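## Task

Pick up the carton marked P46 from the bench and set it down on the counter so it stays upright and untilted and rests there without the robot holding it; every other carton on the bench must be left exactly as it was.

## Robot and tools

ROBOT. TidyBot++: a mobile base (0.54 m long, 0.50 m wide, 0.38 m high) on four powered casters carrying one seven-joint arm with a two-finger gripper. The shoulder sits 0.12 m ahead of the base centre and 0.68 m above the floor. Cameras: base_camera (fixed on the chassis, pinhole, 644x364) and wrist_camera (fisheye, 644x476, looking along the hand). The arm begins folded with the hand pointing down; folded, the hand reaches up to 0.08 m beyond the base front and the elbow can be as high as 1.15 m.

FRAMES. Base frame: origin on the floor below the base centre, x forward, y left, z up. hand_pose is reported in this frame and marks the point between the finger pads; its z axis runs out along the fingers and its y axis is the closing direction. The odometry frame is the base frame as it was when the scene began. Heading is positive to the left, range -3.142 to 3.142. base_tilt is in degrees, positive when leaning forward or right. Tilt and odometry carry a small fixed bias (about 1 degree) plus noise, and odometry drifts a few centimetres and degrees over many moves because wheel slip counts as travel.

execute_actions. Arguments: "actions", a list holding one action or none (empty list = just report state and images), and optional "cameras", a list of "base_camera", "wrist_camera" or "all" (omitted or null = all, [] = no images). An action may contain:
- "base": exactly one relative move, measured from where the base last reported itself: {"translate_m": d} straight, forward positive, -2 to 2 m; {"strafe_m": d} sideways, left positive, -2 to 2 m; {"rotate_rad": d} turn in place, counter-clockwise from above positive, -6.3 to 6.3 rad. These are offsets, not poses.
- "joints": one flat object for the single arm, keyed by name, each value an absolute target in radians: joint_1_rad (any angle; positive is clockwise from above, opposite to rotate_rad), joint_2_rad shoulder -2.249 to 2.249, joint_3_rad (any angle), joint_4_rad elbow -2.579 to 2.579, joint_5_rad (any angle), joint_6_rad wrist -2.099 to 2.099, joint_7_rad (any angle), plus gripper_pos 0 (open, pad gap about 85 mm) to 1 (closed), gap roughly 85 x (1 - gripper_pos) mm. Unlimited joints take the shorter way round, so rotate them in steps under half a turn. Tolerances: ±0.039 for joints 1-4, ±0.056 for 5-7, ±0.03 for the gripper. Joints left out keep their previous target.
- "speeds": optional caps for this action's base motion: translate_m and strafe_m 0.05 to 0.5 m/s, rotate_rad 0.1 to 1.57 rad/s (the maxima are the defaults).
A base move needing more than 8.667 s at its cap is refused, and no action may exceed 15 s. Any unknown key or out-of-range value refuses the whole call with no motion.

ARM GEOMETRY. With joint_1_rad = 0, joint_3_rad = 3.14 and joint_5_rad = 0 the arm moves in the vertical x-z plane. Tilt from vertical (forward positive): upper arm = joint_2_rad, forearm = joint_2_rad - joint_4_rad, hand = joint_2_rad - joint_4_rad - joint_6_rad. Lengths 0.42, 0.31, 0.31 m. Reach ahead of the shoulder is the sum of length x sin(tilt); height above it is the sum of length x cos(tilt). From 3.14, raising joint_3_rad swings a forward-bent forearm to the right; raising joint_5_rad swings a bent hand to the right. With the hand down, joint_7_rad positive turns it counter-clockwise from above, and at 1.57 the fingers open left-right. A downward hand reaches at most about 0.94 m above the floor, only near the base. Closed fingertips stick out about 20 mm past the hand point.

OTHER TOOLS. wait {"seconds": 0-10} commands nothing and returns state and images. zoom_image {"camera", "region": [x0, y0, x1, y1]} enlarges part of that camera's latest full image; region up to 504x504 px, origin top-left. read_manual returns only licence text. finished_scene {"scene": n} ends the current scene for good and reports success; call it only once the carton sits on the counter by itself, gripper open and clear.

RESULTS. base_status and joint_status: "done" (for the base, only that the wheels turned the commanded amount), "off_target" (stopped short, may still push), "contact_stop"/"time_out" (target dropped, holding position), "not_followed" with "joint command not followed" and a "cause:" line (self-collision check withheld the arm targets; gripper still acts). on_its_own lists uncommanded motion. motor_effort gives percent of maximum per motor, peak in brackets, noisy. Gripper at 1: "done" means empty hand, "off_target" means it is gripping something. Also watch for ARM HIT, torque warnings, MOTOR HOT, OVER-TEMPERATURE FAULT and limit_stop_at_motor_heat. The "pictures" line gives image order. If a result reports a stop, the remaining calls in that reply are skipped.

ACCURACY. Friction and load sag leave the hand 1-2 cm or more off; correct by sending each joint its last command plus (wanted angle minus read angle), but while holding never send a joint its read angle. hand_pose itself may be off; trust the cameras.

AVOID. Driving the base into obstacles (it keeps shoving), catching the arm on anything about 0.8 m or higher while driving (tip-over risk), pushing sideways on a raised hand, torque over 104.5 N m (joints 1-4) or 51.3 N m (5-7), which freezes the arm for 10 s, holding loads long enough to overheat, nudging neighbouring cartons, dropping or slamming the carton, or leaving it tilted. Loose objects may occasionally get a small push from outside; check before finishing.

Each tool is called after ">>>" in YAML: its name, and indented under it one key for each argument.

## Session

>>> execute_actions:
  actions: []

Scene clock: 0.00 s.
base_odometry: x=+0.000 y=+0.000 heading=+0.000 (m, m, rad; odometry frame)
base_tilt: forward=-0.4 right=-1.0 (deg)
base_status: not commanded
joint_positions: joint_1_rad=-0.014 joint_2_rad=-0.365 joint_3_rad=+3.137 joint_4_rad=-2.539 joint_5_rad=+0.027 joint_6_rad=-0.852 joint_7_rad=+1.514 gripper_pos=+0.000
joint_status: not commanded
motor_effort: joint_1_rad=+1 joint_2_rad=-1 joint_3_rad=+0 joint_4_rad=+13 joint_5_rad=+0 joint_6_rad=-1 joint_7_rad=+0 (%)
hand_pose: x=+0.2637 y=-0.0024 z=+0.5875 quat_wxyz=(+0.009, +0.998, -0.011, +0.058) (m; base frame)
pictures: base_camera, wrist_camera
Images, in order (width x height): base_camera 644x364, wrist_camera 644x476.

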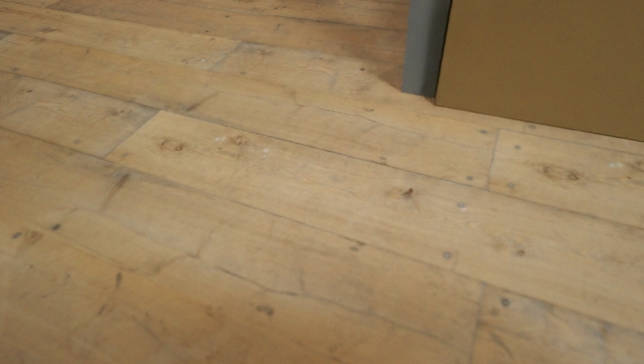

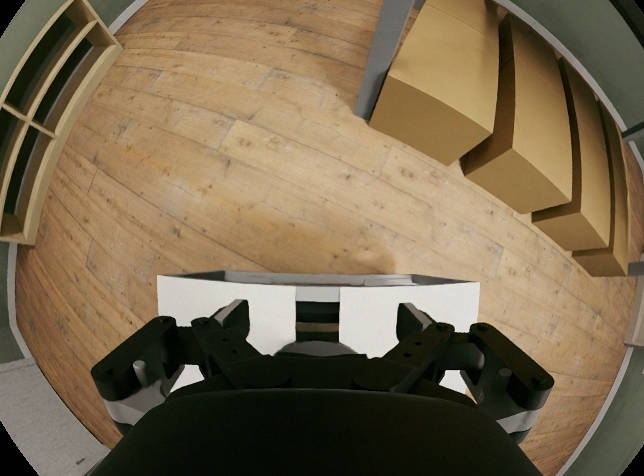

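>>> execute_actions:
  actions:
    - {"joints":{"joint_2_rad":-0.3,"joint_4_rad":-0.8,"joint_6_rad":-1.5,"joint_1_rad":0.3,"joint_7_rad":1.57}}
  cameras: ["wrist_camera"]

Scene clock: 9.23 s.
base_odometry: x=+0.000 y=+0.000 heading=+0.000 (m, m, rad; odometry frame)
base_tilt: forward=-0.3 right=-1.0 (deg)
base_status: not commanded
joint_positions: joint_1_rad=+0.274 joint_2_rad=-0.329 joint_3_rad=+3.137 joint_4_rad=-0.821 joint_5_rad=+0.027 joint_6_rad=-1.471 joint_7_rad=+1.525 gripper_pos=+0.000
joint_status: all done
motor_effort: joint_1_rad=+0(0) joint_2_rad=-2(9) joint_3_rad=+1(1) joint_4_rad=+14(23) joint_5_rad=+0(0) joint_6_rad=+9(9) joint_7_rad=+0(0) (%)
hand_pose: x=+0.4068 y=-0.0857 z=+1.2380 quat_wxyz=(+0.074, +0.820, -0.136, +0.551) (m; base frame)
pictures: wrist_camera
Images, in order (width x height): wrist_camera 644x476.

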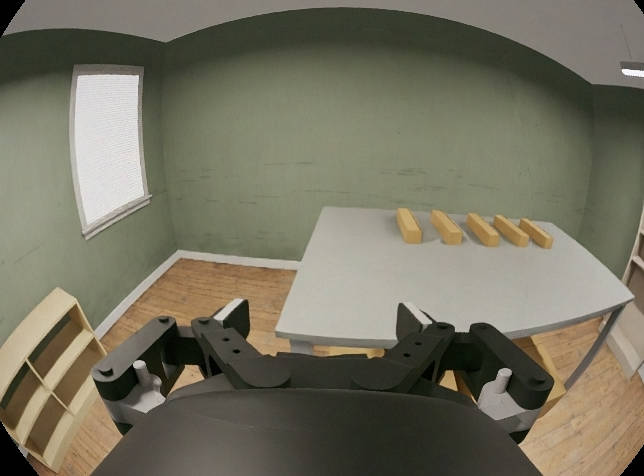

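>>> execute_actions:
  actions:
    - {"base":{"rotate_rad":-1.93},"joints":{"joint_1_rad":0.0}}

Scene clock: 20.43 s.
base_odometry: x=+0.000 y=+0.000 heading=-1.929 (m, m, rad; odometry frame)
base_tilt: forward=-0.3 right=-1.1 (deg)
base_status: done
joint_positions: joint_1_rad=+0.022 joint_2_rad=-0.318 joint_3_rad=+3.137 joint_4_rad=-0.821 joint_5_rad=+0.027 joint_6_rad=-1.472 joint_7_rad=+1.525 gripper_pos=+0.000
joint_status: all done
motor_effort: joint_1_rad=-1(0) joint_2_rad=-2(4) joint_3_rad=+1(2) joint_4_rad=+14(16) joint_5_rad=+0(1) joint_6_rad=+9(9) joint_7_rad=+0(1) (%)
hand_pose: x=+0.4252 y=-0.0114 z=+1.2345 quat_wxyz=(+0.005, +0.834, -0.032, +0.551) (m; base frame)
pictures: base_camera, wrist_camera
Images, in order (width x height): base_camera 644x364, wrist_camera 644x476.

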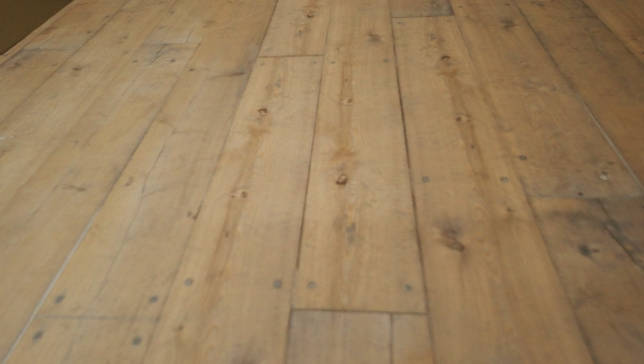

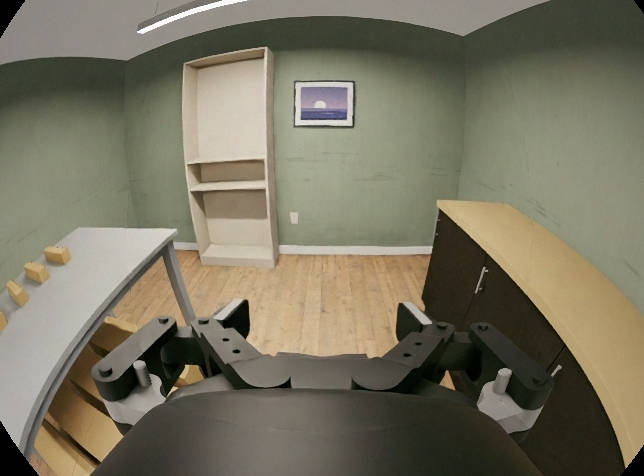

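>>> execute_actions:
  actions:
    - {"base":{"translate_m":-0.62}}
  cameras: []

>>> execute_actions:
  actions:
    - {"base":{"strafe_m":1.2},"joints":{"joint_1_rad":-0.6}}

Scene clock: 32.97 s.
base_odometry: x=+0.218 y=+0.580 heading=-1.930 (m, m, rad; odometry frame)
base_tilt: forward=-0.3 right=-1.1 (deg)
base_status: done
joint_positions: joint_1_rad=+0.022 joint_2_rad=-0.309 joint_3_rad=+3.137 joint_4_rad=-0.819 joint_5_rad=+0.027 joint_6_rad=-1.473 joint_7_rad=+1.525 gripper_pos=+0.000
joint_status: not commanded
motor_effort: joint_1_rad=-1(0) joint_2_rad=-1(7) joint_3_rad=+1(1) joint_4_rad=+15(16) joint_5_rad=+0(0) joint_6_rad=+9(9) joint_7_rad=+0(1) (%)
hand_pose: x=+0.4294 y=-0.0115 z=+1.2321 quat_wxyz=(+0.005, +0.836, -0.032, +0.547) (m; base frame)
pictures: none
No camera images: the call's "cameras" was empty. Leave "cameras" out to get every camera's image.

Scene clock: 36.73 s.
base_odometry: x=+1.342 y=+0.159 heading=-1.930 (m, m, rad; odometry frame)
base_tilt: forward=-0.3 right=-1.1 (deg)
base_status: done
joint_positions: joint_1_rad=-0.576 joint_2_rad=-0.309 joint_3_rad=+3.137 joint_4_rad=-0.819 joint_5_rad=+0.027 joint_6_rad=-1.473 joint_7_rad=+1.525 gripper_pos=+0.000
joint_status: all done
motor_effort: joint_1_rad=+0(2) joint_2_rad=-2(6) joint_3_rad=+1(2) joint_4_rad=+15(16) joint_5_rad=+0(1) joint_6_rad=+9(9) joint_7_rad=+0(1) (%)
hand_pose: x=+0.3820 y=+0.1653 z=+1.2321 quat_wxyz=(-0.157, +0.809, +0.216, +0.524) (m; base frame)
pictures: base_camera, wrist_camera
Images, in order (width x height): base_camera 644x364, wrist_camera 644x476.

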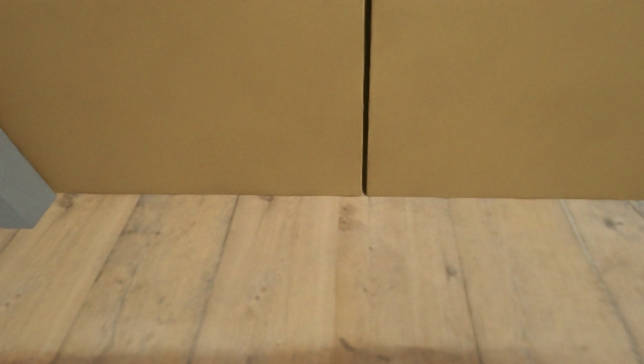

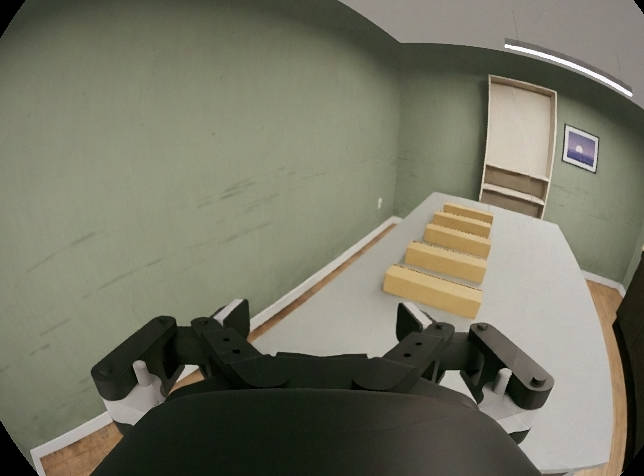

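>>> execute_actions:
  actions:
    - {"base":{"strafe_m":0.66},"joints":{"joint_1_rad":0.3,"joint_6_rad":-1.8}}

Scene clock: 45.97 s.
base_odometry: x=+1.960 y=-0.073 heading=-1.930 (m, m, rad; odometry frame)
base_tilt: forward=-0.3 right=-1.1 (deg)
base_status: done
joint_positions: joint_1_rad=+0.276 joint_2_rad=-0.309 joint_3_rad=+3.137 joint_4_rad=-0.819 joint_5_rad=+0.027 joint_6_rad=-1.773 joint_7_rad=+1.525 gripper_pos=+0.000
joint_status: all done
motor_effort: joint_1_rad=+0(0) joint_2_rad=-1(1) joint_3_rad=+1(1) joint_4_rad=+14(15) joint_5_rad=+0(1) joint_6_rad=+7(9) joint_7_rad=+0(0) (%)
hand_pose: x=+0.3689 y=-0.0758 z=+1.1536 quat_wxyz=(+0.058, +0.897, -0.151, +0.412) (m; base frame)
pictures: base_camera, wrist_camera
Images, in order (width x height): base_camera 644x364, wrist_camera 644x476.

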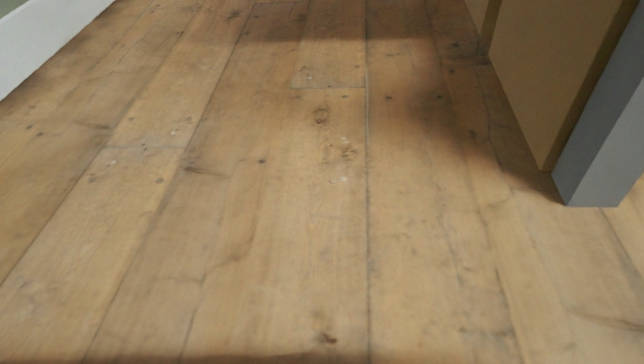

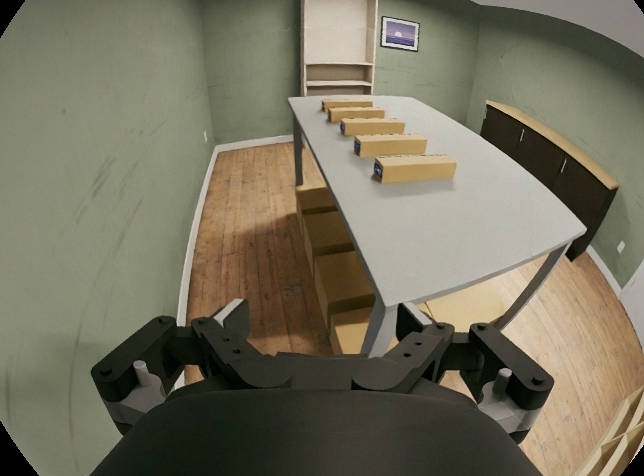

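>>> execute_actions:
  actions:
    - {"base":{"strafe_m":0.07}}
  cameras: []

>>> execute_actions:
  actions:
    - {"base":{"translate_m":1.2},"joints":{"joint_1_rad":1.585,"joint_7_rad":3.3}}

Scene clock: 53.00 s.
base_odometry: x=+2.026 y=-0.097 heading=-1.930 (m, m, rad; odometry frame)
base_tilt: forward=-0.4 right=-1.1 (deg)
base_status: done
joint_positions: joint_1_rad=+0.276 joint_2_rad=-0.309 joint_3_rad=+3.137 joint_4_rad=-0.819 joint_5_rad=+0.027 joint_6_rad=-1.773 joint_7_rad=+1.525 gripper_pos=+0.000
joint_status: not commanded
motor_effort: joint_1_rad=-1(1) joint_2_rad=-1(4) joint_3_rad=+1(2) joint_4_rad=+14(14) joint_5_rad=+0(1) joint_6_rad=+8(8) joint_7_rad=+1(1) (%)
hand_pose: x=+0.3689 y=-0.0758 z=+1.1536 quat_wxyz=(+0.058, +0.897, -0.151, +0.412) (m; base frame)
pictures: none
No camera images: the call's "cameras" was empty. Leave "cameras" out to get every camera's image.

Scene clock: 56.77 s.
base_odometry: x=+1.605 y=-1.221 heading=-1.929 (m, m, rad; odometry frame)
base_tilt: forward=-0.3 right=-1.1 (deg)
base_status: done
joint_positions: joint_1_rad=+1.561 joint_2_rad=-0.309 joint_3_rad=+3.137 joint_4_rad=-0.819 joint_5_rad=+0.027 joint_6_rad=-1.773 joint_7_rad=+3.259 gripper_pos=+0.000
joint_status: all done
motor_effort: joint_1_rad=-1(0) joint_2_rad=-2(3) joint_3_rad=+0(2) joint_4_rad=+14(15) joint_5_rad=+0(1) joint_6_rad=+7(8) joint_7_rad=+0(0) (%)
hand_pose: x=+0.1167 y=-0.2609 z=+1.1536 quat_wxyz=(+0.415, +0.908, +0.053, -0.033) (m; base frame)
pictures: base_camera, wrist_camera
Images, in order (width x height): base_camera 644x364, wrist_camera 644x476.

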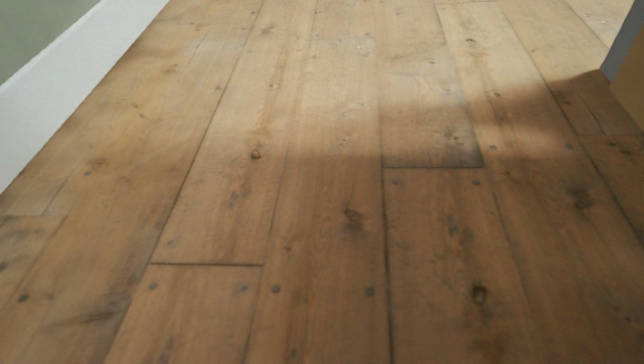

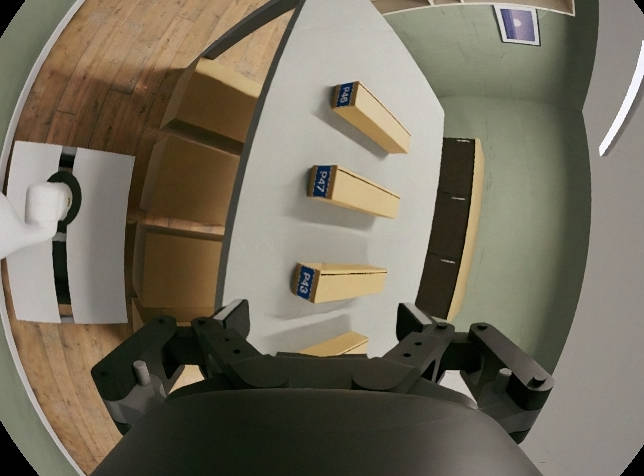

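>>> zoom_image:
  camera: "wrist_camera"
  region: [280, 60, 430, 360]

Region (280, 60, 430, 360) of wrist_camera's 644x476 image, scaled by 1.680.

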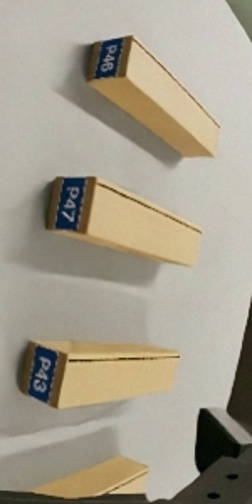

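>>> execute_actions:
  actions:
    - {"base":{"rotate_rad":-0.05},"joints":{"joint_7_rad":1.61,"joint_6_rad":-2.05,"joint_2_rad":-0.1}}
  cameras: []

>>> execute_actions:
  actions:
    - {"base":{"translate_m":0.33}}

Scene clock: 65.83 s.
base_odometry: x=+1.605 y=-1.221 heading=-1.979 (m, m, rad; odometry frame)
base_tilt: forward=-0.3 right=-1.0 (deg)
base_status: done
joint_positions: joint_1_rad=+1.561 joint_2_rad=-0.120 joint_3_rad=+3.137 joint_4_rad=-0.819 joint_5_rad=+0.027 joint_6_rad=-2.023 joint_7_rad=+1.630 gripper_pos=+0.000
joint_status: all done
motor_effort: joint_1_rad=+0(0) joint_2_rad=-10(12) joint_3_rad=+0(1) joint_4_rad=+14(15) joint_5_rad=+0(0) joint_6_rad=+4(8) joint_7_rad=+1(0) (%)
hand_pose: x=+0.1170 y=-0.2785 z=+1.0560 quat_wxyz=(+0.158, +0.711, -0.672, +0.136) (m; base frame)
pictures: none
No camera images: the call's "cameras" was empty. Leave "cameras" out to get every camera's image.

Scene clock: 67.80 s.
base_odometry: x=+1.474 y=-1.524 heading=-1.980 (m, m, rad; odometry frame)
base_tilt: forward=-0.3 right=-1.0 (deg)
base_status: done
joint_positions: joint_1_rad=+1.563 joint_2_rad=-0.120 joint_3_rad=+3.137 joint_4_rad=-0.819 joint_5_rad=+0.027 joint_6_rad=-2.023 joint_7_rad=+1.630 gripper_pos=+0.000
joint_status: not commanded
motor_effort: joint_1_rad=+0(1) joint_2_rad=-10(10) joint_3_rad=+0(2) joint_4_rad=+14(14) joint_5_rad=+0(1) joint_6_rad=+4(4) joint_7_rad=+0(1) (%)
hand_pose: x=+0.1167 y=-0.2785 z=+1.0560 quat_wxyz=(+0.158, +0.710, -0.672, +0.136) (m; base frame)
pictures: base_camera, wrist_camera
Images, in order (width x height): base_camera 644x364, wrist_camera 644x476.

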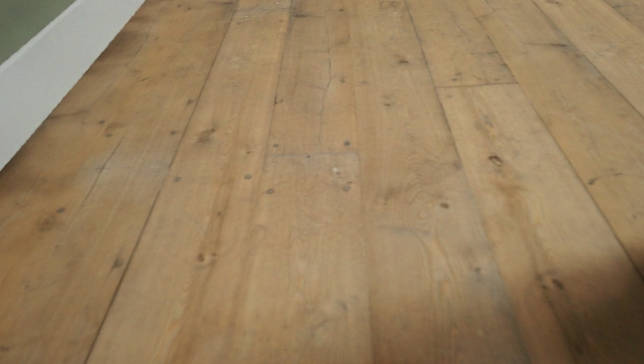

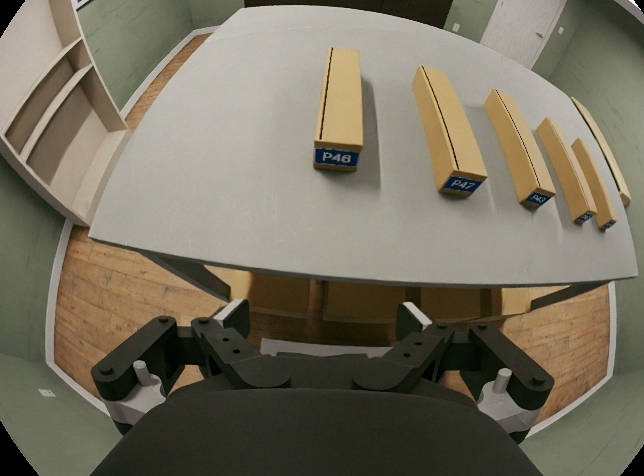

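>>> zoom_image:
  camera: "wrist_camera"
  region: [290, 130, 630, 250]

Region (290, 130, 630, 250) of wrist_camera's 644x476 image, scaled by 1.482; it fills the top 178 rows of this view, and the rest is white.

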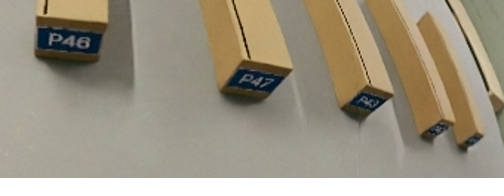

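>>> zoom_image:
  camera: "wrist_camera"
  region: [290, 130, 390, 190]

Region (290, 130, 390, 190) of wrist_camera's 644x476 image, scaled by 5.040; it fills the top 302 rows of this view, and the rest is white.

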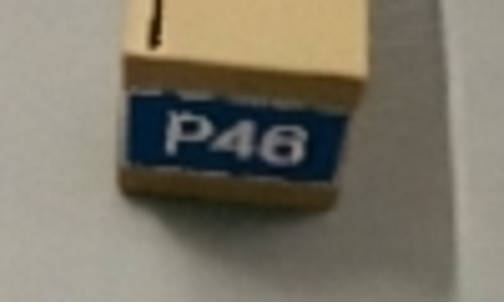

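>>> execute_actions:
  actions:
    - {"base":{"translate_m":-0.015},"joints":{"joint_1_rad":1.595,"joint_2_rad":0.1,"joint_4_rad":-0.9,"joint_6_rad":-1.5,"joint_7_rad":1.55}}
  cameras: ["wrist_camera"]

Scene clock: 89.17 s.
base_odometry: x=+1.480 y=-1.510 heading=-1.980 (m, m, rad; odometry frame)
base_tilt: forward=-0.3 right=-1.0 (deg)
base_status: done
joint_positions: joint_1_rad=+1.569 joint_2_rad=+0.106 joint_3_rad=+3.137 joint_4_rad=-0.886 joint_5_rad=+0.027 joint_6_rad=-1.518 joint_7_rad=+1.594 gripper_pos=+0.000
joint_status: all done
motor_effort: joint_1_rad=+0(1) joint_2_rad=-23(29) joint_3_rad=+0(2) joint_4_rad=+19(21) joint_5_rad=+0(1) joint_6_rad=+6(6) joint_7_rad=+0(1) (%)
hand_pose: x=+0.1150 y=-0.4914 z=+1.0209 quat_wxyz=(+0.230, +0.679, -0.665, +0.209) (m; base frame)
pictures: wrist_camera
Images, in order (width x height): wrist_camera 644x476.

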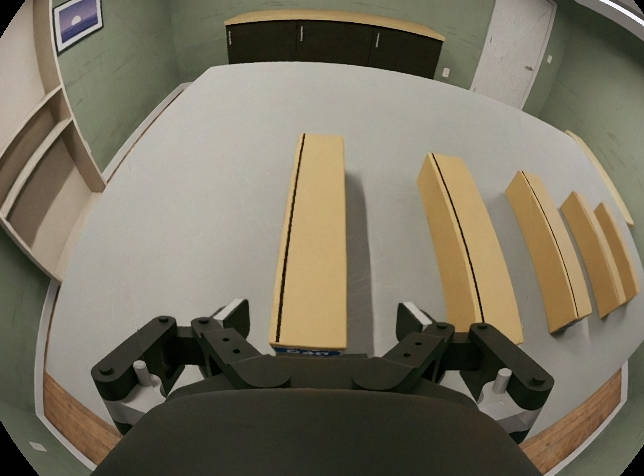

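>>> execute_actions:
  actions:
    - {"base":{"strafe_m":-0.05},"joints":{"joint_7_rad":1.5}}
  cameras: []

>>> execute_actions:
  actions:
    - {"base":{"translate_m":0.012}}

Scene clock: 95.27 s.
base_odometry: x=+1.434 y=-1.491 heading=-1.979 (m, m, rad; odometry frame)
base_tilt: forward=-0.4 right=-1.0 (deg)
base_status: done
joint_positions: joint_1_rad=+1.571 joint_2_rad=+0.108 joint_3_rad=+3.137 joint_4_rad=-0.886 joint_5_rad=+0.027 joint_6_rad=-1.518 joint_7_rad=+1.536 gripper_pos=+0.000
joint_status: all done
motor_effort: joint_1_rad=+1(2) joint_2_rad=-24(28) joint_3_rad=+0(0) joint_4_rad=+20(20) joint_5_rad=+0(0) joint_6_rad=+6(7) joint_7_rad=+1(0) (%)
hand_pose: x=+0.1144 y=-0.4920 z=+1.0201 quat_wxyz=(+0.224, +0.660, -0.685, +0.214) (m; base frame)
pictures: none
No camera images: the call's "cameras" was empty. Leave "cameras" out to get every camera's image.

Scene clock: 95.93 s.
base_odometry: x=+1.429 y=-1.502 heading=-1.980 (m, m, rad; odometry frame)
base_tilt: forward=-0.3 right=-1.0 (deg)
base_status: done
joint_positions: joint_1_rad=+1.575 joint_2_rad=+0.108 joint_3_rad=+3.137 joint_4_rad=-0.886 joint_5_rad=+0.027 joint_6_rad=-1.518 joint_7_rad=+1.536 gripper_pos=+0.000
joint_status: not commanded
motor_effort: joint_1_rad=+0(2) joint_2_rad=-24(25) joint_3_rad=+0(2) joint_4_rad=+19(20) joint_5_rad=+0(1) joint_6_rad=+6(6) joint_7_rad=-1(0) (%)
hand_pose: x=+0.1120 y=-0.4920 z=+1.0201 quat_wxyz=(+0.224, +0.658, -0.686, +0.214) (m; base frame)
pictures: base_camera, wrist_camera
Images, in order (width x height): base_camera 644x364, wrist_camera 644x476.

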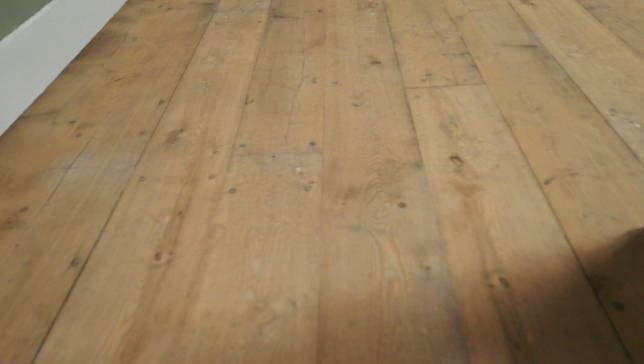

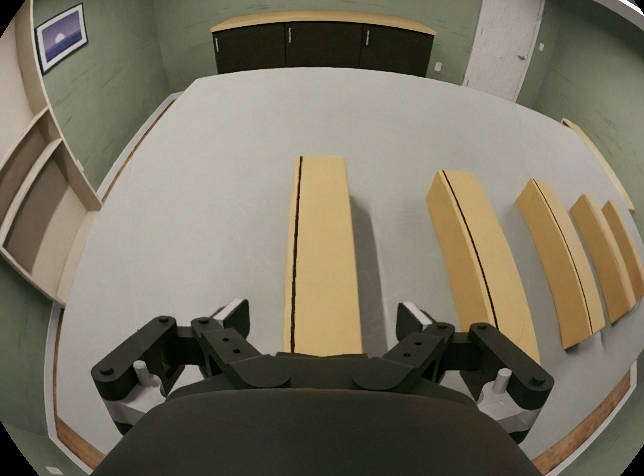

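Centered. Same descent as before.

>>> execute_actions:
  actions:
    - {"joints":{"joint_2_rad":0.22,"joint_4_rad":-1.03,"joint_6_rad":-1.27}}
  cameras: ["wrist_camera"]

Scene clock: 99.70 s.
base_odometry: x=+1.429 y=-1.502 heading=-1.980 (m, m, rad; odometry frame)
base_tilt: forward=-0.3 right=-1.0 (deg)
base_status: not commanded
joint_positions: joint_1_rad=+1.575 joint_2_rad=+0.218 joint_3_rad=+3.137 joint_4_rad=-1.014 joint_5_rad=+0.027 joint_6_rad=-1.293 joint_7_rad=+1.536 gripper_pos=+0.000
joint_status: all done
motor_effort: joint_1_rad=-1(0) joint_2_rad=-30(34) joint_3_rad=+0(0) joint_4_rad=+21(23) joint_5_rad=+0(0) joint_6_rad=+6(6) joint_7_rad=+0(1) (%)
hand_pose: x=+0.1122 y=-0.5674 z=+0.9433 quat_wxyz=(+0.220, +0.662, -0.685, +0.209) (m; base frame)
pictures: wrist_camera
Images, in order (width x height): wrist_camera 644x476.

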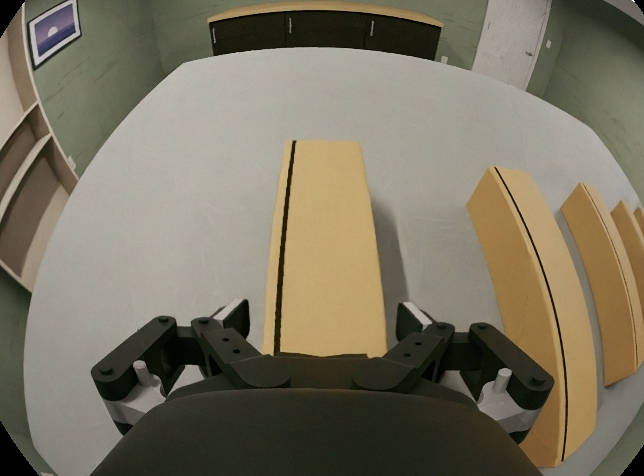

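>>> execute_actions:
  actions:
    - {"joints":{"joint_2_rad":0.25,"joint_4_rad":-1.07,"joint_6_rad":-1.17}}
  cameras: ["wrist_camera"]

>>> execute_actions:
  actions:
    - {"joints":{"joint_2_rad":0.23,"joint_4_rad":-1.05,"gripper_pos":1}}
  cameras: ["wrist_camera"]

Scene clock: 105.30 s.
base_odometry: x=+1.429 y=-1.502 heading=-1.980 (m, m, rad; odometry frame)
base_tilt: forward=-0.3 right=-1.0 (deg)
base_status: not commanded
joint_positions: joint_1_rad=+1.575 joint_2_rad=+0.230 joint_3_rad=+3.137 joint_4_rad=-1.048 joint_5_rad=+0.027 joint_6_rad=-1.192 joint_7_rad=+1.536 gripper_pos=+0.000
joint_status: all done
motor_effort: joint_1_rad=-1(0) joint_2_rad=-30(31) joint_3_rad=+0(0) joint_4_rad=+22(21) joint_5_rad=+0(0) joint_6_rad=+6(6) joint_7_rad=+1(0) (%)
hand_pose: x=+0.1124 y=-0.5906 z=+0.9386 quat_wxyz=(+0.238, +0.656, -0.679, +0.228) (m; base frame)
pictures: wrist_camera
Images, in order (width x height): wrist_camera 644x476.

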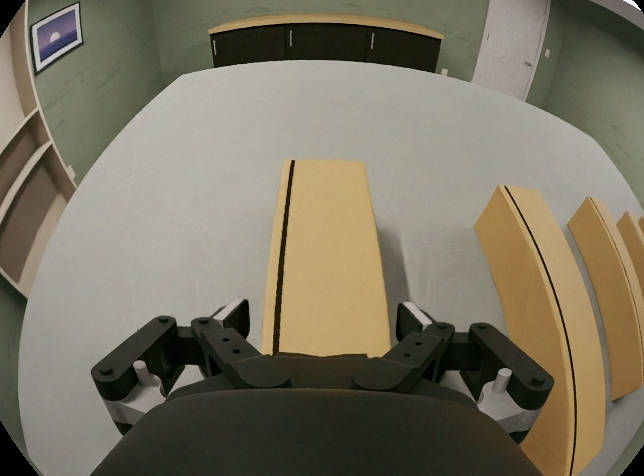

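Scene clock: 106.40 s.
base_odometry: x=+1.429 y=-1.502 heading=-1.980 (m, m, rad; odometry frame)
base_tilt: forward=-0.3 right=-1.0 (deg)
base_status: not commanded
joint_positions: joint_1_rad=+1.575 joint_2_rad=+0.229 joint_3_rad=+3.137 joint_4_rad=-1.047 joint_5_rad=+0.027 joint_6_rad=-1.190 joint_7_rad=+1.536 gripper_pos=+0.346
joint_status: gripper_pos off_target (ended at +0.346, target +1.000); the others done
motor_effort: joint_1_rad=+0(0) joint_2_rad=-28(31) joint_3_rad=+0(1) joint_4_rad=+20(21) joint_5_rad=+0(1) joint_6_rad=+6(6) joint_7_rad=+1(1) (%)
hand_pose: x=+0.1124 y=-0.5909 z=+0.9397 quat_wxyz=(+0.239, +0.656, -0.678, +0.229) (m; base frame)
pictures: wrist_camera
Images, in order (width x height): wrist_camera 644x476.

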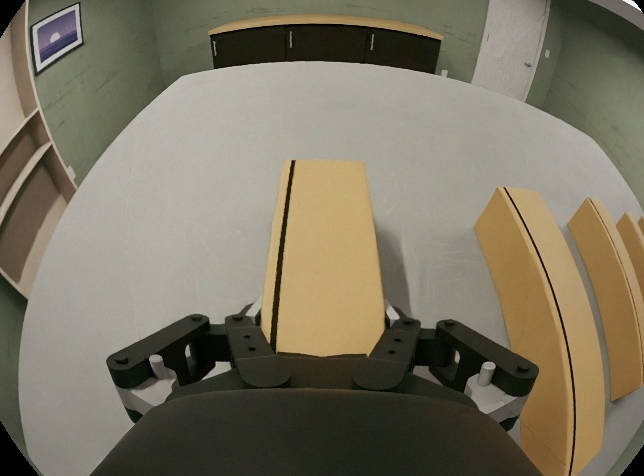

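>>> execute_actions:
  actions:
    - {"joints":{"joint_2_rad":0.0,"joint_6_rad":-1.4}}
  cameras: ["wrist_camera"]

>>> execute_actions:
  actions:
    - {"base":{"translate_m":0.9},"joints":{"joint_2_rad":-0.12,"joint_6_rad":-1.52}}

Scene clock: 113.53 s.
base_odometry: x=+1.429 y=-1.502 heading=-1.980 (m, m, rad; odometry frame)
base_tilt: forward=-0.4 right=-1.0 (deg)
base_status: not commanded
joint_positions: joint_1_rad=+1.575 joint_2_rad=+0.000 joint_3_rad=+3.137 joint_4_rad=-1.047 joint_5_rad=+0.027 joint_6_rad=-1.376 joint_7_rad=+1.536 gripper_pos=+0.346
joint_status: all done
motor_effort: joint_1_rad=+0(1) joint_2_rad=-19(35) joint_3_rad=+1(0) joint_4_rad=+20(23) joint_5_rad=+0(0) joint_6_rad=+7(7) joint_7_rad=+1(1) (%)
hand_pose: x=+0.1123 y=-0.4768 z=+1.0254 quat_wxyz=(+0.254, +0.649, -0.675, +0.243) (m; base frame)
pictures: wrist_camera
Images, in order (width x height): wrist_camera 644x476.

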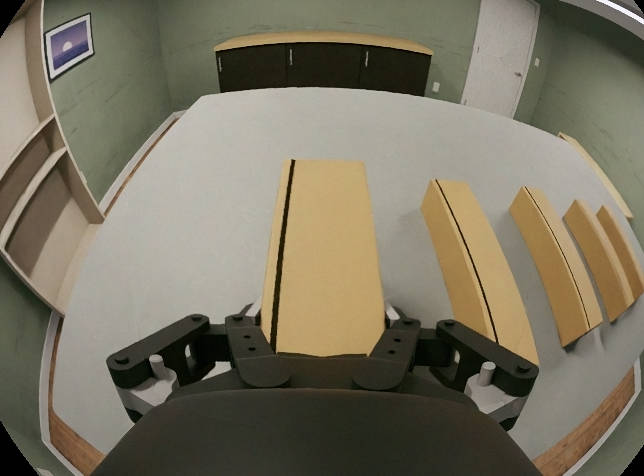

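Scene clock: 116.70 s.
base_odometry: x=+1.071 y=-2.328 heading=-1.980 (m, m, rad; odometry frame)
base_tilt: forward=-0.3 right=-1.0 (deg)
base_status: done
joint_positions: joint_1_rad=+1.577 joint_2_rad=-0.109 joint_3_rad=+3.137 joint_4_rad=-1.047 joint_5_rad=+0.027 joint_6_rad=-1.497 joint_7_rad=+1.536 gripper_pos=+0.346
joint_status: all done
motor_effort: joint_1_rad=-1(1) joint_2_rad=-15(22) joint_3_rad=+0(2) joint_4_rad=+20(21) joint_5_rad=+0(1) joint_6_rad=+7(7) joint_7_rad=+1(1) (%)
hand_pose: x=+0.1115 y=-0.4096 z=+1.0491 quat_wxyz=(+0.250, +0.649, -0.678, +0.239) (m; base frame)
pictures: base_camera, wrist_camera
Images, in order (width x height): base_camera 644x364, wrist_camera 644x476.

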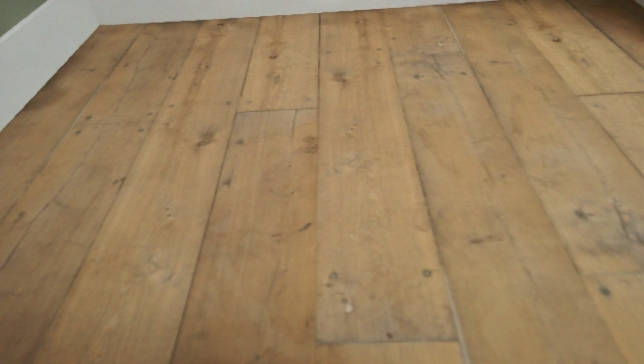

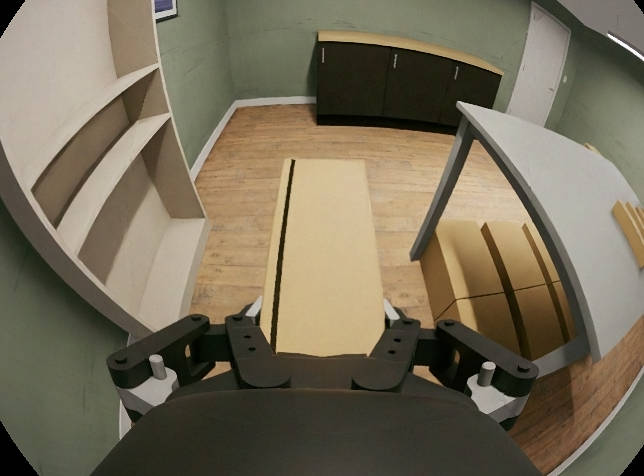

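>>> execute_actions:
  actions:
    - {"base":{"translate_m":0.13}}
  cameras: []

>>> execute_actions:
  actions:
    - {"base":{"strafe_m":-1.7}}

Scene clock: 124.33 s.
base_odometry: x=+1.019 y=-2.447 heading=-1.980 (m, m, rad; odometry frame)
base_tilt: forward=-0.3 right=-1.0 (deg)
base_status: done
joint_positions: joint_1_rad=+1.578 joint_2_rad=-0.109 joint_3_rad=+3.136 joint_4_rad=-1.047 joint_5_rad=+0.027 joint_6_rad=-1.497 joint_7_rad=+1.536 gripper_pos=+0.346
joint_status: not commanded
motor_effort: joint_1_rad=+0(1) joint_2_rad=-15(16) joint_3_rad=+1(2) joint_4_rad=+19(20) joint_5_rad=+0(1) joint_6_rad=+7(7) joint_7_rad=+1(0) (%)
hand_pose: x=+0.1114 y=-0.4096 z=+1.0491 quat_wxyz=(+0.250, +0.649, -0.678, +0.239) (m; base frame)
pictures: none
No camera images: the call's "cameras" was empty. Leave "cameras" out to get every camera's image.

Scene clock: 129.10 s.
base_odometry: x=-0.542 y=-1.773 heading=-1.979 (m, m, rad; odometry frame)
base_tilt: forward=-0.4 right=-1.1 (deg)
base_status: done
joint_positions: joint_1_rad=+1.578 joint_2_rad=-0.111 joint_3_rad=+3.136 joint_4_rad=-1.047 joint_5_rad=+0.027 joint_6_rad=-1.500 joint_7_rad=+1.536 gripper_pos=+0.346
joint_status: not commanded
motor_effort: joint_1_rad=-1(0) joint_2_rad=-15(19) joint_3_rad=+0(1) joint_4_rad=+19(20) joint_5_rad=+0(1) joint_6_rad=+7(7) joint_7_rad=+0(0) (%)
hand_pose: x=+0.1114 y=-0.4084 z=+1.0494 quat_wxyz=(+0.250, +0.649, -0.678, +0.239) (m; base frame)
pictures: base_camera, wrist_camera
Images, in order (width x height): base_camera 644x364, wrist_camera 644x476.

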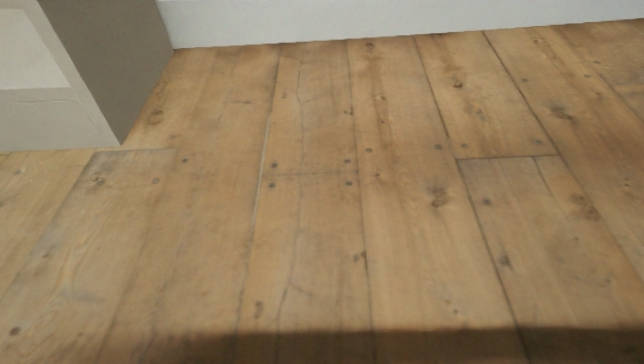

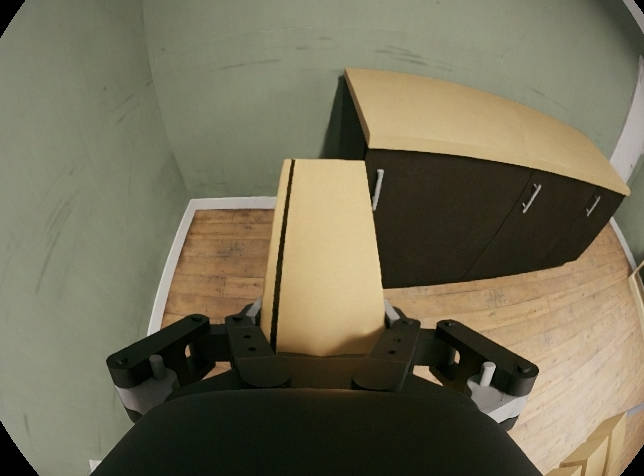

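>>> execute_actions:
  actions:
    - {"base":{"translate_m":-0.75}}
  cameras: []

>>> execute_actions:
  actions:
    - {"base":{"strafe_m":-0.28}}

Scene clock: 139.17 s.
base_odometry: x=-0.244 y=-1.084 heading=-1.979 (m, m, rad; odometry frame)
base_tilt: forward=-0.3 right=-1.1 (deg)
base_status: done
joint_positions: joint_1_rad=+1.578 joint_2_rad=-0.111 joint_3_rad=+3.136 joint_4_rad=-1.047 joint_5_rad=+0.027 joint_6_rad=-1.500 joint_7_rad=+1.536 gripper_pos=+0.346
joint_status: not commanded
motor_effort: joint_1_rad=+0(1) joint_2_rad=-15(16) joint_3_rad=+0(2) joint_4_rad=+19(20) joint_5_rad=+0(1) joint_6_rad=+7(7) joint_7_rad=+1(1) (%)
hand_pose: x=+0.1113 y=-0.4083 z=+1.0493 quat_wxyz=(+0.250, +0.649, -0.678, +0.239) (m; base frame)
pictures: none
No camera images: the call's "cameras" was empty. Leave "cameras" out to get every camera's image.

Scene clock: 141.03 s.
base_odometry: x=-0.501 y=-0.973 heading=-1.979 (m, m, rad; odometry frame)
base_tilt: forward=-0.3 right=-1.0 (deg)
base_status: done
joint_positions: joint_1_rad=+1.578 joint_2_rad=-0.109 joint_3_rad=+3.136 joint_4_rad=-1.047 joint_5_rad=+0.027 joint_6_rad=-1.501 joint_7_rad=+1.536 gripper_pos=+0.346
joint_status: not commanded
motor_effort: joint_1_rad=+0(1) joint_2_rad=-15(21) joint_3_rad=+0(1) joint_4_rad=+20(20) joint_5_rad=+0(0) joint_6_rad=+6(7) joint_7_rad=+0(0) (%)
hand_pose: x=+0.1113 y=-0.4087 z=+1.0484 quat_wxyz=(+0.249, +0.649, -0.678, +0.238) (m; base frame)
pictures: base_camera, wrist_camera
Images, in order (width x height): base_camera 644x364, wrist_camera 644x476.

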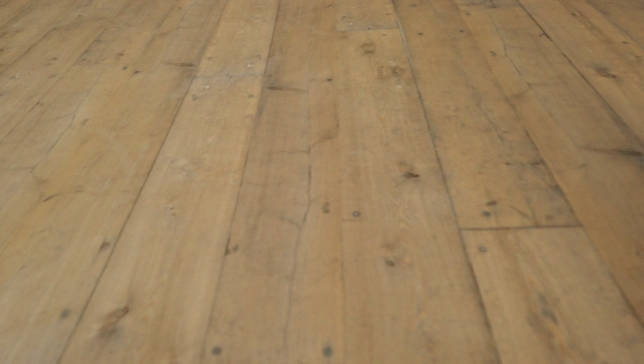

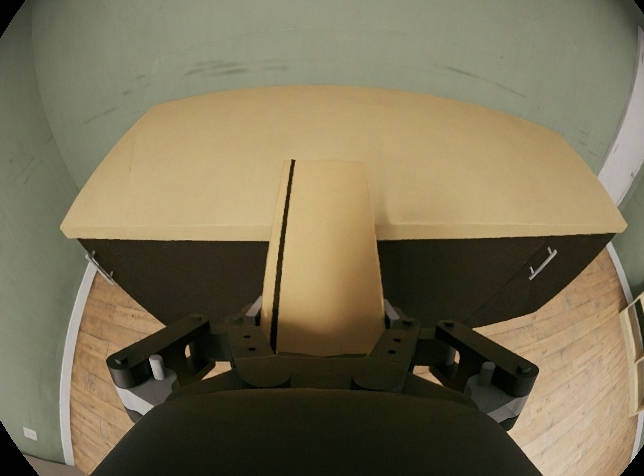

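>>> execute_actions:
  actions:
    - {"base":{"strafe_m":-0.36}}

>>> execute_actions:
  actions:
    - {"joints":{"joint_2_rad":0.03,"joint_4_rad":-1.24,"joint_6_rad":-1.17}}

Scene clock: 147.30 s.
base_odometry: x=-0.832 y=-0.829 heading=-1.980 (m, m, rad; odometry frame)
base_tilt: forward=-0.4 right=-1.0 (deg)
base_status: done
joint_positions: joint_1_rad=+1.578 joint_2_rad=-0.109 joint_3_rad=+3.136 joint_4_rad=-1.047 joint_5_rad=+0.027 joint_6_rad=-1.502 joint_7_rad=+1.536 gripper_pos=+0.346
joint_status: not commanded
motor_effort: joint_1_rad=+0(1) joint_2_rad=-15(21) joint_3_rad=+0(1) joint_4_rad=+19(20) joint_5_rad=+0(1) joint_6_rad=+7(7) joint_7_rad=+0(1) (%)
hand_pose: x=+0.1113 y=-0.4085 z=+1.0483 quat_wxyz=(+0.249, +0.649, -0.678, +0.238) (m; base frame)
pictures: base_camera, wrist_camera
Images, in order (width x height): base_camera 644x364, wrist_camera 644x476.

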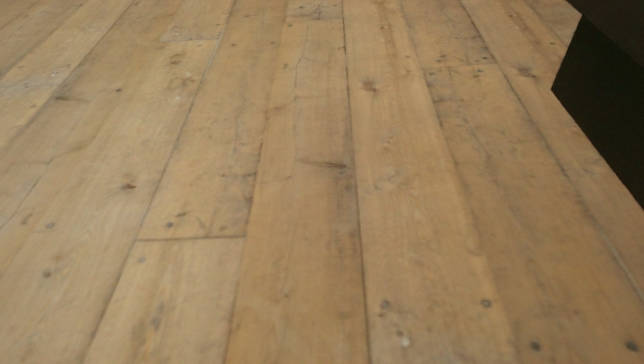

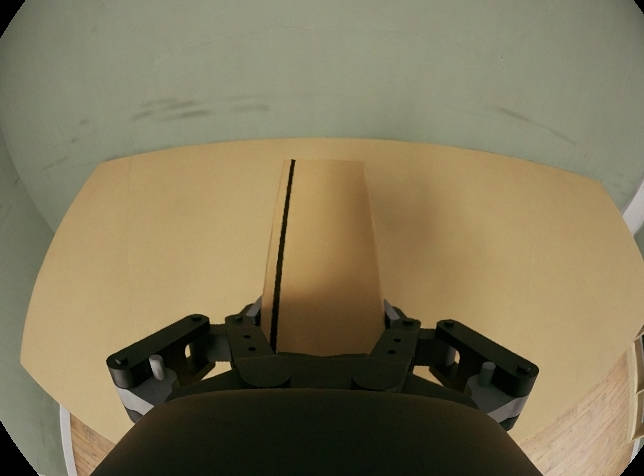

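Scene clock: 148.53 s.
base_odometry: x=-0.832 y=-0.829 heading=-1.980 (m, m, rad; odometry frame)
base_tilt: forward=-0.4 right=-1.0 (deg)
base_status: not commanded
joint_positions: joint_1_rad=+1.578 joint_2_rad=+0.032 joint_3_rad=+3.136 joint_4_rad=-1.228 joint_5_rad=+0.027 joint_6_rad=-1.196 joint_7_rad=+1.536 gripper_pos=+0.346
joint_status: all done
motor_effort: joint_1_rad=+0(1) joint_2_rad=-23(28) joint_3_rad=+0(0) joint_4_rad=+22(23) joint_5_rad=+0(0) joint_6_rad=+6(7) joint_7_rad=+0(0) (%)
hand_pose: x=+0.1114 y=-0.5099 z=+0.9580 quat_wxyz=(+0.244, +0.654, -0.678, +0.232) (m; base frame)
pictures: base_camera, wrist_camera
Images, in order (width x height): base_camera 644x364, wrist_camera 644x476.

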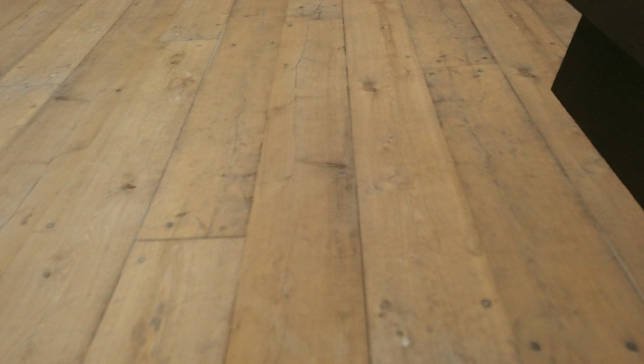

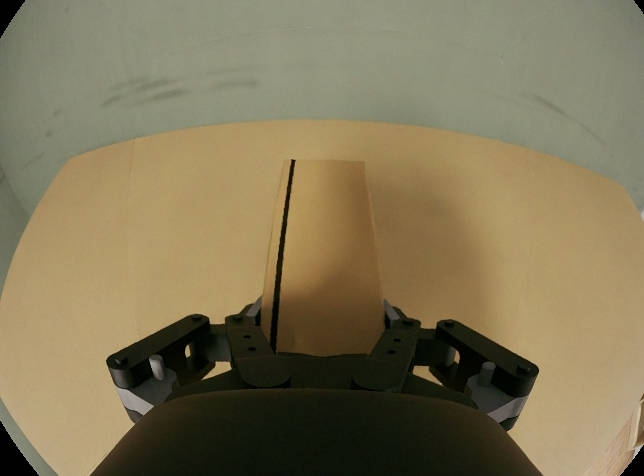

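>>> execute_actions:
  actions:
    - {"joints":{"joint_2_rad":0.06,"joint_4_rad":-1.3,"joint_6_rad":-1.1}}
  cameras: ["wrist_camera"]

Scene clock: 152.73 s.
base_odometry: x=-0.832 y=-0.829 heading=-1.980 (m, m, rad; odometry frame)
base_tilt: forward=-0.4 right=-1.0 (deg)
base_status: not commanded
joint_positions: joint_1_rad=+1.578 joint_2_rad=+0.043 joint_3_rad=+3.136 joint_4_rad=-1.281 joint_5_rad=+0.027 joint_6_rad=-1.128 joint_7_rad=+1.536 gripper_pos=+0.346
joint_status: all done
motor_effort: joint_1_rad=-1(1) joint_2_rad=-24(25) joint_3_rad=+0(0) joint_4_rad=+22(23) joint_5_rad=+0(0) joint_6_rad=+7(6) joint_7_rad=+0(0) (%)
hand_pose: x=+0.1116 y=-0.5207 z=+0.9388 quat_wxyz=(+0.245, +0.654, -0.677, +0.233) (m; base frame)
pictures: wrist_camera
Images, in order (width x height): wrist_camera 644x476.

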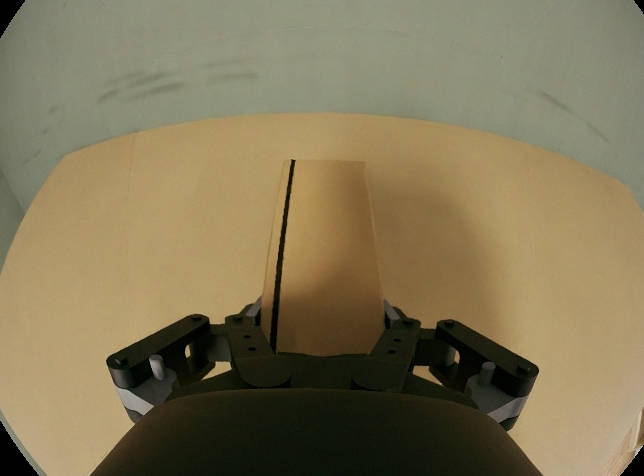

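>>> execute_actions:
  actions:
    - {"joints":{"joint_2_rad":0.09,"joint_4_rad":-1.35,"joint_6_rad":-1.06}}
  cameras: ["wrist_camera"]

Scene clock: 156.23 s.
base_odometry: x=-0.832 y=-0.829 heading=-1.980 (m, m, rad; odometry frame)
base_tilt: forward=-0.3 right=-1.0 (deg)
base_status: not commanded
joint_positions: joint_1_rad=+1.578 joint_2_rad=+0.043 joint_3_rad=+3.136 joint_4_rad=-1.294 joint_5_rad=+0.027 joint_6_rad=-1.087 joint_7_rad=+1.536 gripper_pos=+0.346
joint_status: joint_2_rad off_target (ended at +0.043, target +0.090); joint_4_rad off_target (ended at -1.294, target -1.350); the others done
motor_effort: joint_1_rad=+0(0) joint_2_rad=-15(23) joint_3_rad=+0(0) joint_4_rad=+16(22) joint_5_rad=+0(1) joint_6_rad=+6(6) joint_7_rad=+1(1) (%)
hand_pose: x=+0.1117 y=-0.5285 z=+0.9408 quat_wxyz=(+0.254, +0.651, -0.673, +0.243) (m; base frame)
pictures: wrist_camera
Images, in order (width x height): wrist_camera 644x476.

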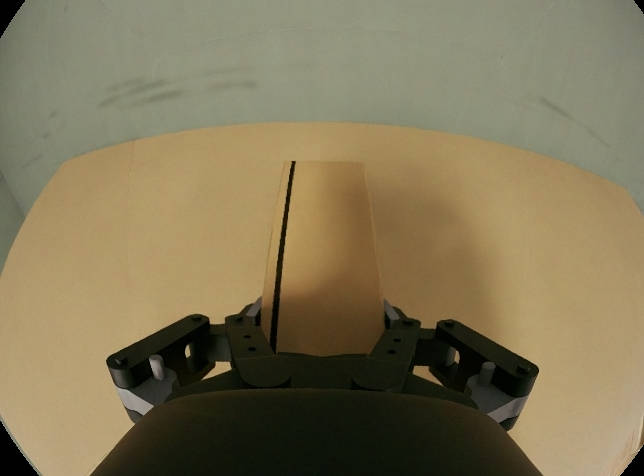

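Touching. Relieve, release.

>>> execute_actions:
  actions:
    - {"joints":{"joint_2_rad":0.04,"joint_4_rad":-1.29,"joint_6_rad":-1.14}}
  cameras: []

>>> execute_actions:
  actions:
    - {"joints":{"gripper_pos":0}}
  cameras: ["wrist_camera"]

>>> execute_actions:
  actions:
    - {"joints":{"joint_2_rad":-0.2,"joint_4_rad":-1.2,"joint_6_rad":-1.6}}
  cameras: []

>>> execute_actions:
  actions:
    - {"base":{"strafe_m":0.2},"joints":{"joint_6_rad":-1.4}}
  cameras: ["wrist_camera"]

>>> zoom_image:
  camera: "wrist_camera"
  region: [250, 80, 410, 260]

Scene clock: 163.93 s.
base_odometry: x=-0.832 y=-0.829 heading=-1.980 (m, m, rad; odometry frame)
base_tilt: forward=-0.4 right=-1.0 (deg)
base_status: not commanded
joint_positions: joint_1_rad=+1.578 joint_2_rad=+0.041 joint_3_rad=+3.136 joint_4_rad=-1.290 joint_5_rad=+0.027 joint_6_rad=-1.103 joint_7_rad=+1.536 gripper_pos=+0.346
joint_status: all done
motor_effort: joint_1_rad=+0(0) joint_2_rad=-20(23) joint_3_rad=+0(0) joint_4_rad=+18(20) joint_5_rad=+0(1) joint_6_rad=+5(7) joint_7_rad=+1(0) (%)
hand_pose: x=+0.1117 y=-0.5246 z=+0.9404 quat_wxyz=(+0.250, +0.652, -0.674, +0.240) (m; base frame)
pictures: none
No camera images: the call's "cameras" was empty. Leave "cameras" out to get every camera's image.

Scene clock: 165.03 s.
base_odometry: x=-0.832 y=-0.829 heading=-1.980 (m, m, rad; odometry frame)
base_tilt: forward=-0.4 right=-1.0 (deg)
base_status: not commanded
joint_positions: joint_1_rad=+1.578 joint_2_rad=+0.041 joint_3_rad=+3.136 joint_4_rad=-1.290 joint_5_rad=+0.027 joint_6_rad=-1.112 joint_7_rad=+1.536 gripper_pos=+0.000
joint_status: all done
motor_effort: joint_1_rad=+0(0) joint_2_rad=-23(24) joint_3_rad=+0(0) joint_4_rad=+22(22) joint_5_rad=+0(0) joint_6_rad=+6(7) joint_7_rad=+0(0) (%)
hand_pose: x=+0.1117 y=-0.5226 z=+0.9387 quat_wxyz=(+0.248, +0.653, -0.675, +0.237) (m; base frame)
pictures: wrist_camera
Images, in order (width x height): wrist_camera 644x476.

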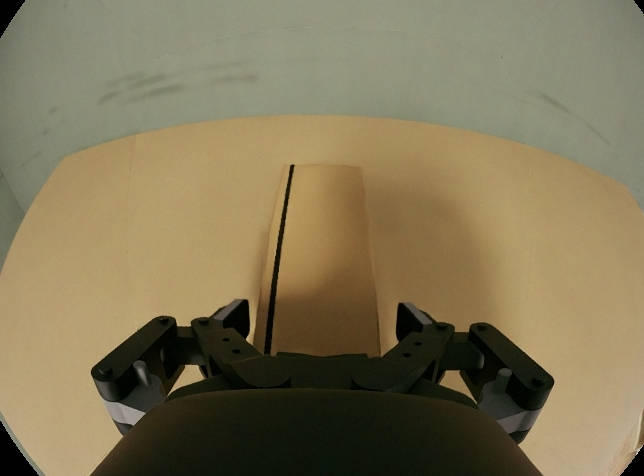

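Scene clock: 166.33 s.
base_odometry: x=-0.832 y=-0.829 heading=-1.980 (m, m, rad; odometry frame)
base_tilt: forward=-0.3 right=-1.0 (deg)
base_status: not commanded
joint_positions: joint_1_rad=+1.578 joint_2_rad=-0.202 joint_3_rad=+3.136 joint_4_rad=-1.217 joint_5_rad=+0.027 joint_6_rad=-1.579 joint_7_rad=+1.536 gripper_pos=+0.000
joint_status: all done
motor_effort: joint_1_rad=+0(0) joint_2_rad=-10(26) joint_3_rad=+0(0) joint_4_rad=+19(22) joint_5_rad=+0(0) joint_6_rad=+5(6) joint_7_rad=+0(0) (%)
hand_pose: x=+0.1115 y=-0.3447 z=+0.9941 quat_wxyz=(+0.198, +0.666, -0.696, +0.185) (m; base frame)
pictures: none
No camera images: the call's "cameras" was empty. Leave "cameras" out to get every camera's image.

Scene clock: 168.00 s.
base_odometry: x=-0.648 y=-0.909 heading=-1.981 (m, m, rad; odometry frame)
base_tilt: forward=-0.4 right=-1.0 (deg)
base_status: done
joint_positions: joint_1_rad=+1.578 joint_2_rad=-0.204 joint_3_rad=+3.136 joint_4_rad=-1.216 joint_5_rad=+0.027 joint_6_rad=-1.409 joint_7_rad=+1.536 gripper_pos=+0.000
joint_status: all done
motor_effort: joint_1_rad=+0(2) joint_2_rad=-10(16) joint_3_rad=+0(3) joint_4_rad=+19(21) joint_5_rad=+0(2) joint_6_rad=+6(6) joint_7_rad=+0(0) (%)
hand_pose: x=+0.1116 y=-0.3867 z=+1.0269 quat_wxyz=(+0.255, +0.648, -0.675, +0.244) (m; base frame)
pictures: wrist_camera
Images, in order (width x height): wrist_camera 644x476.

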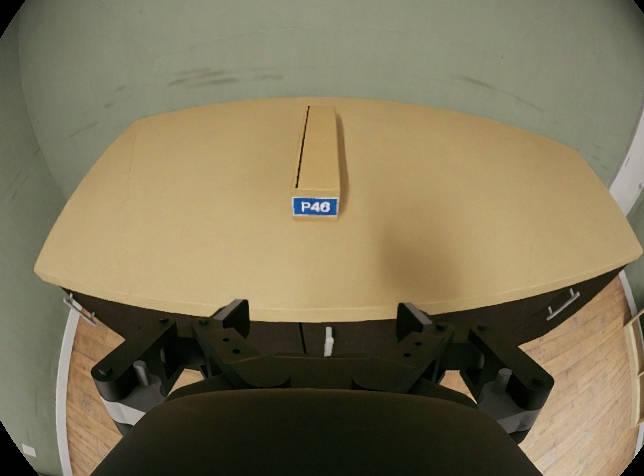

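Region (250, 80, 410, 260) of wrist_camera's 644x476 image, scaled by 2.800.

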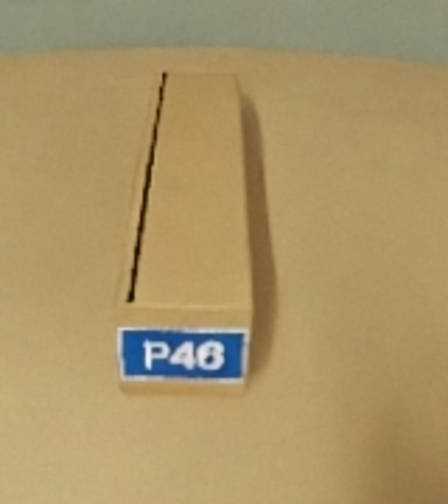

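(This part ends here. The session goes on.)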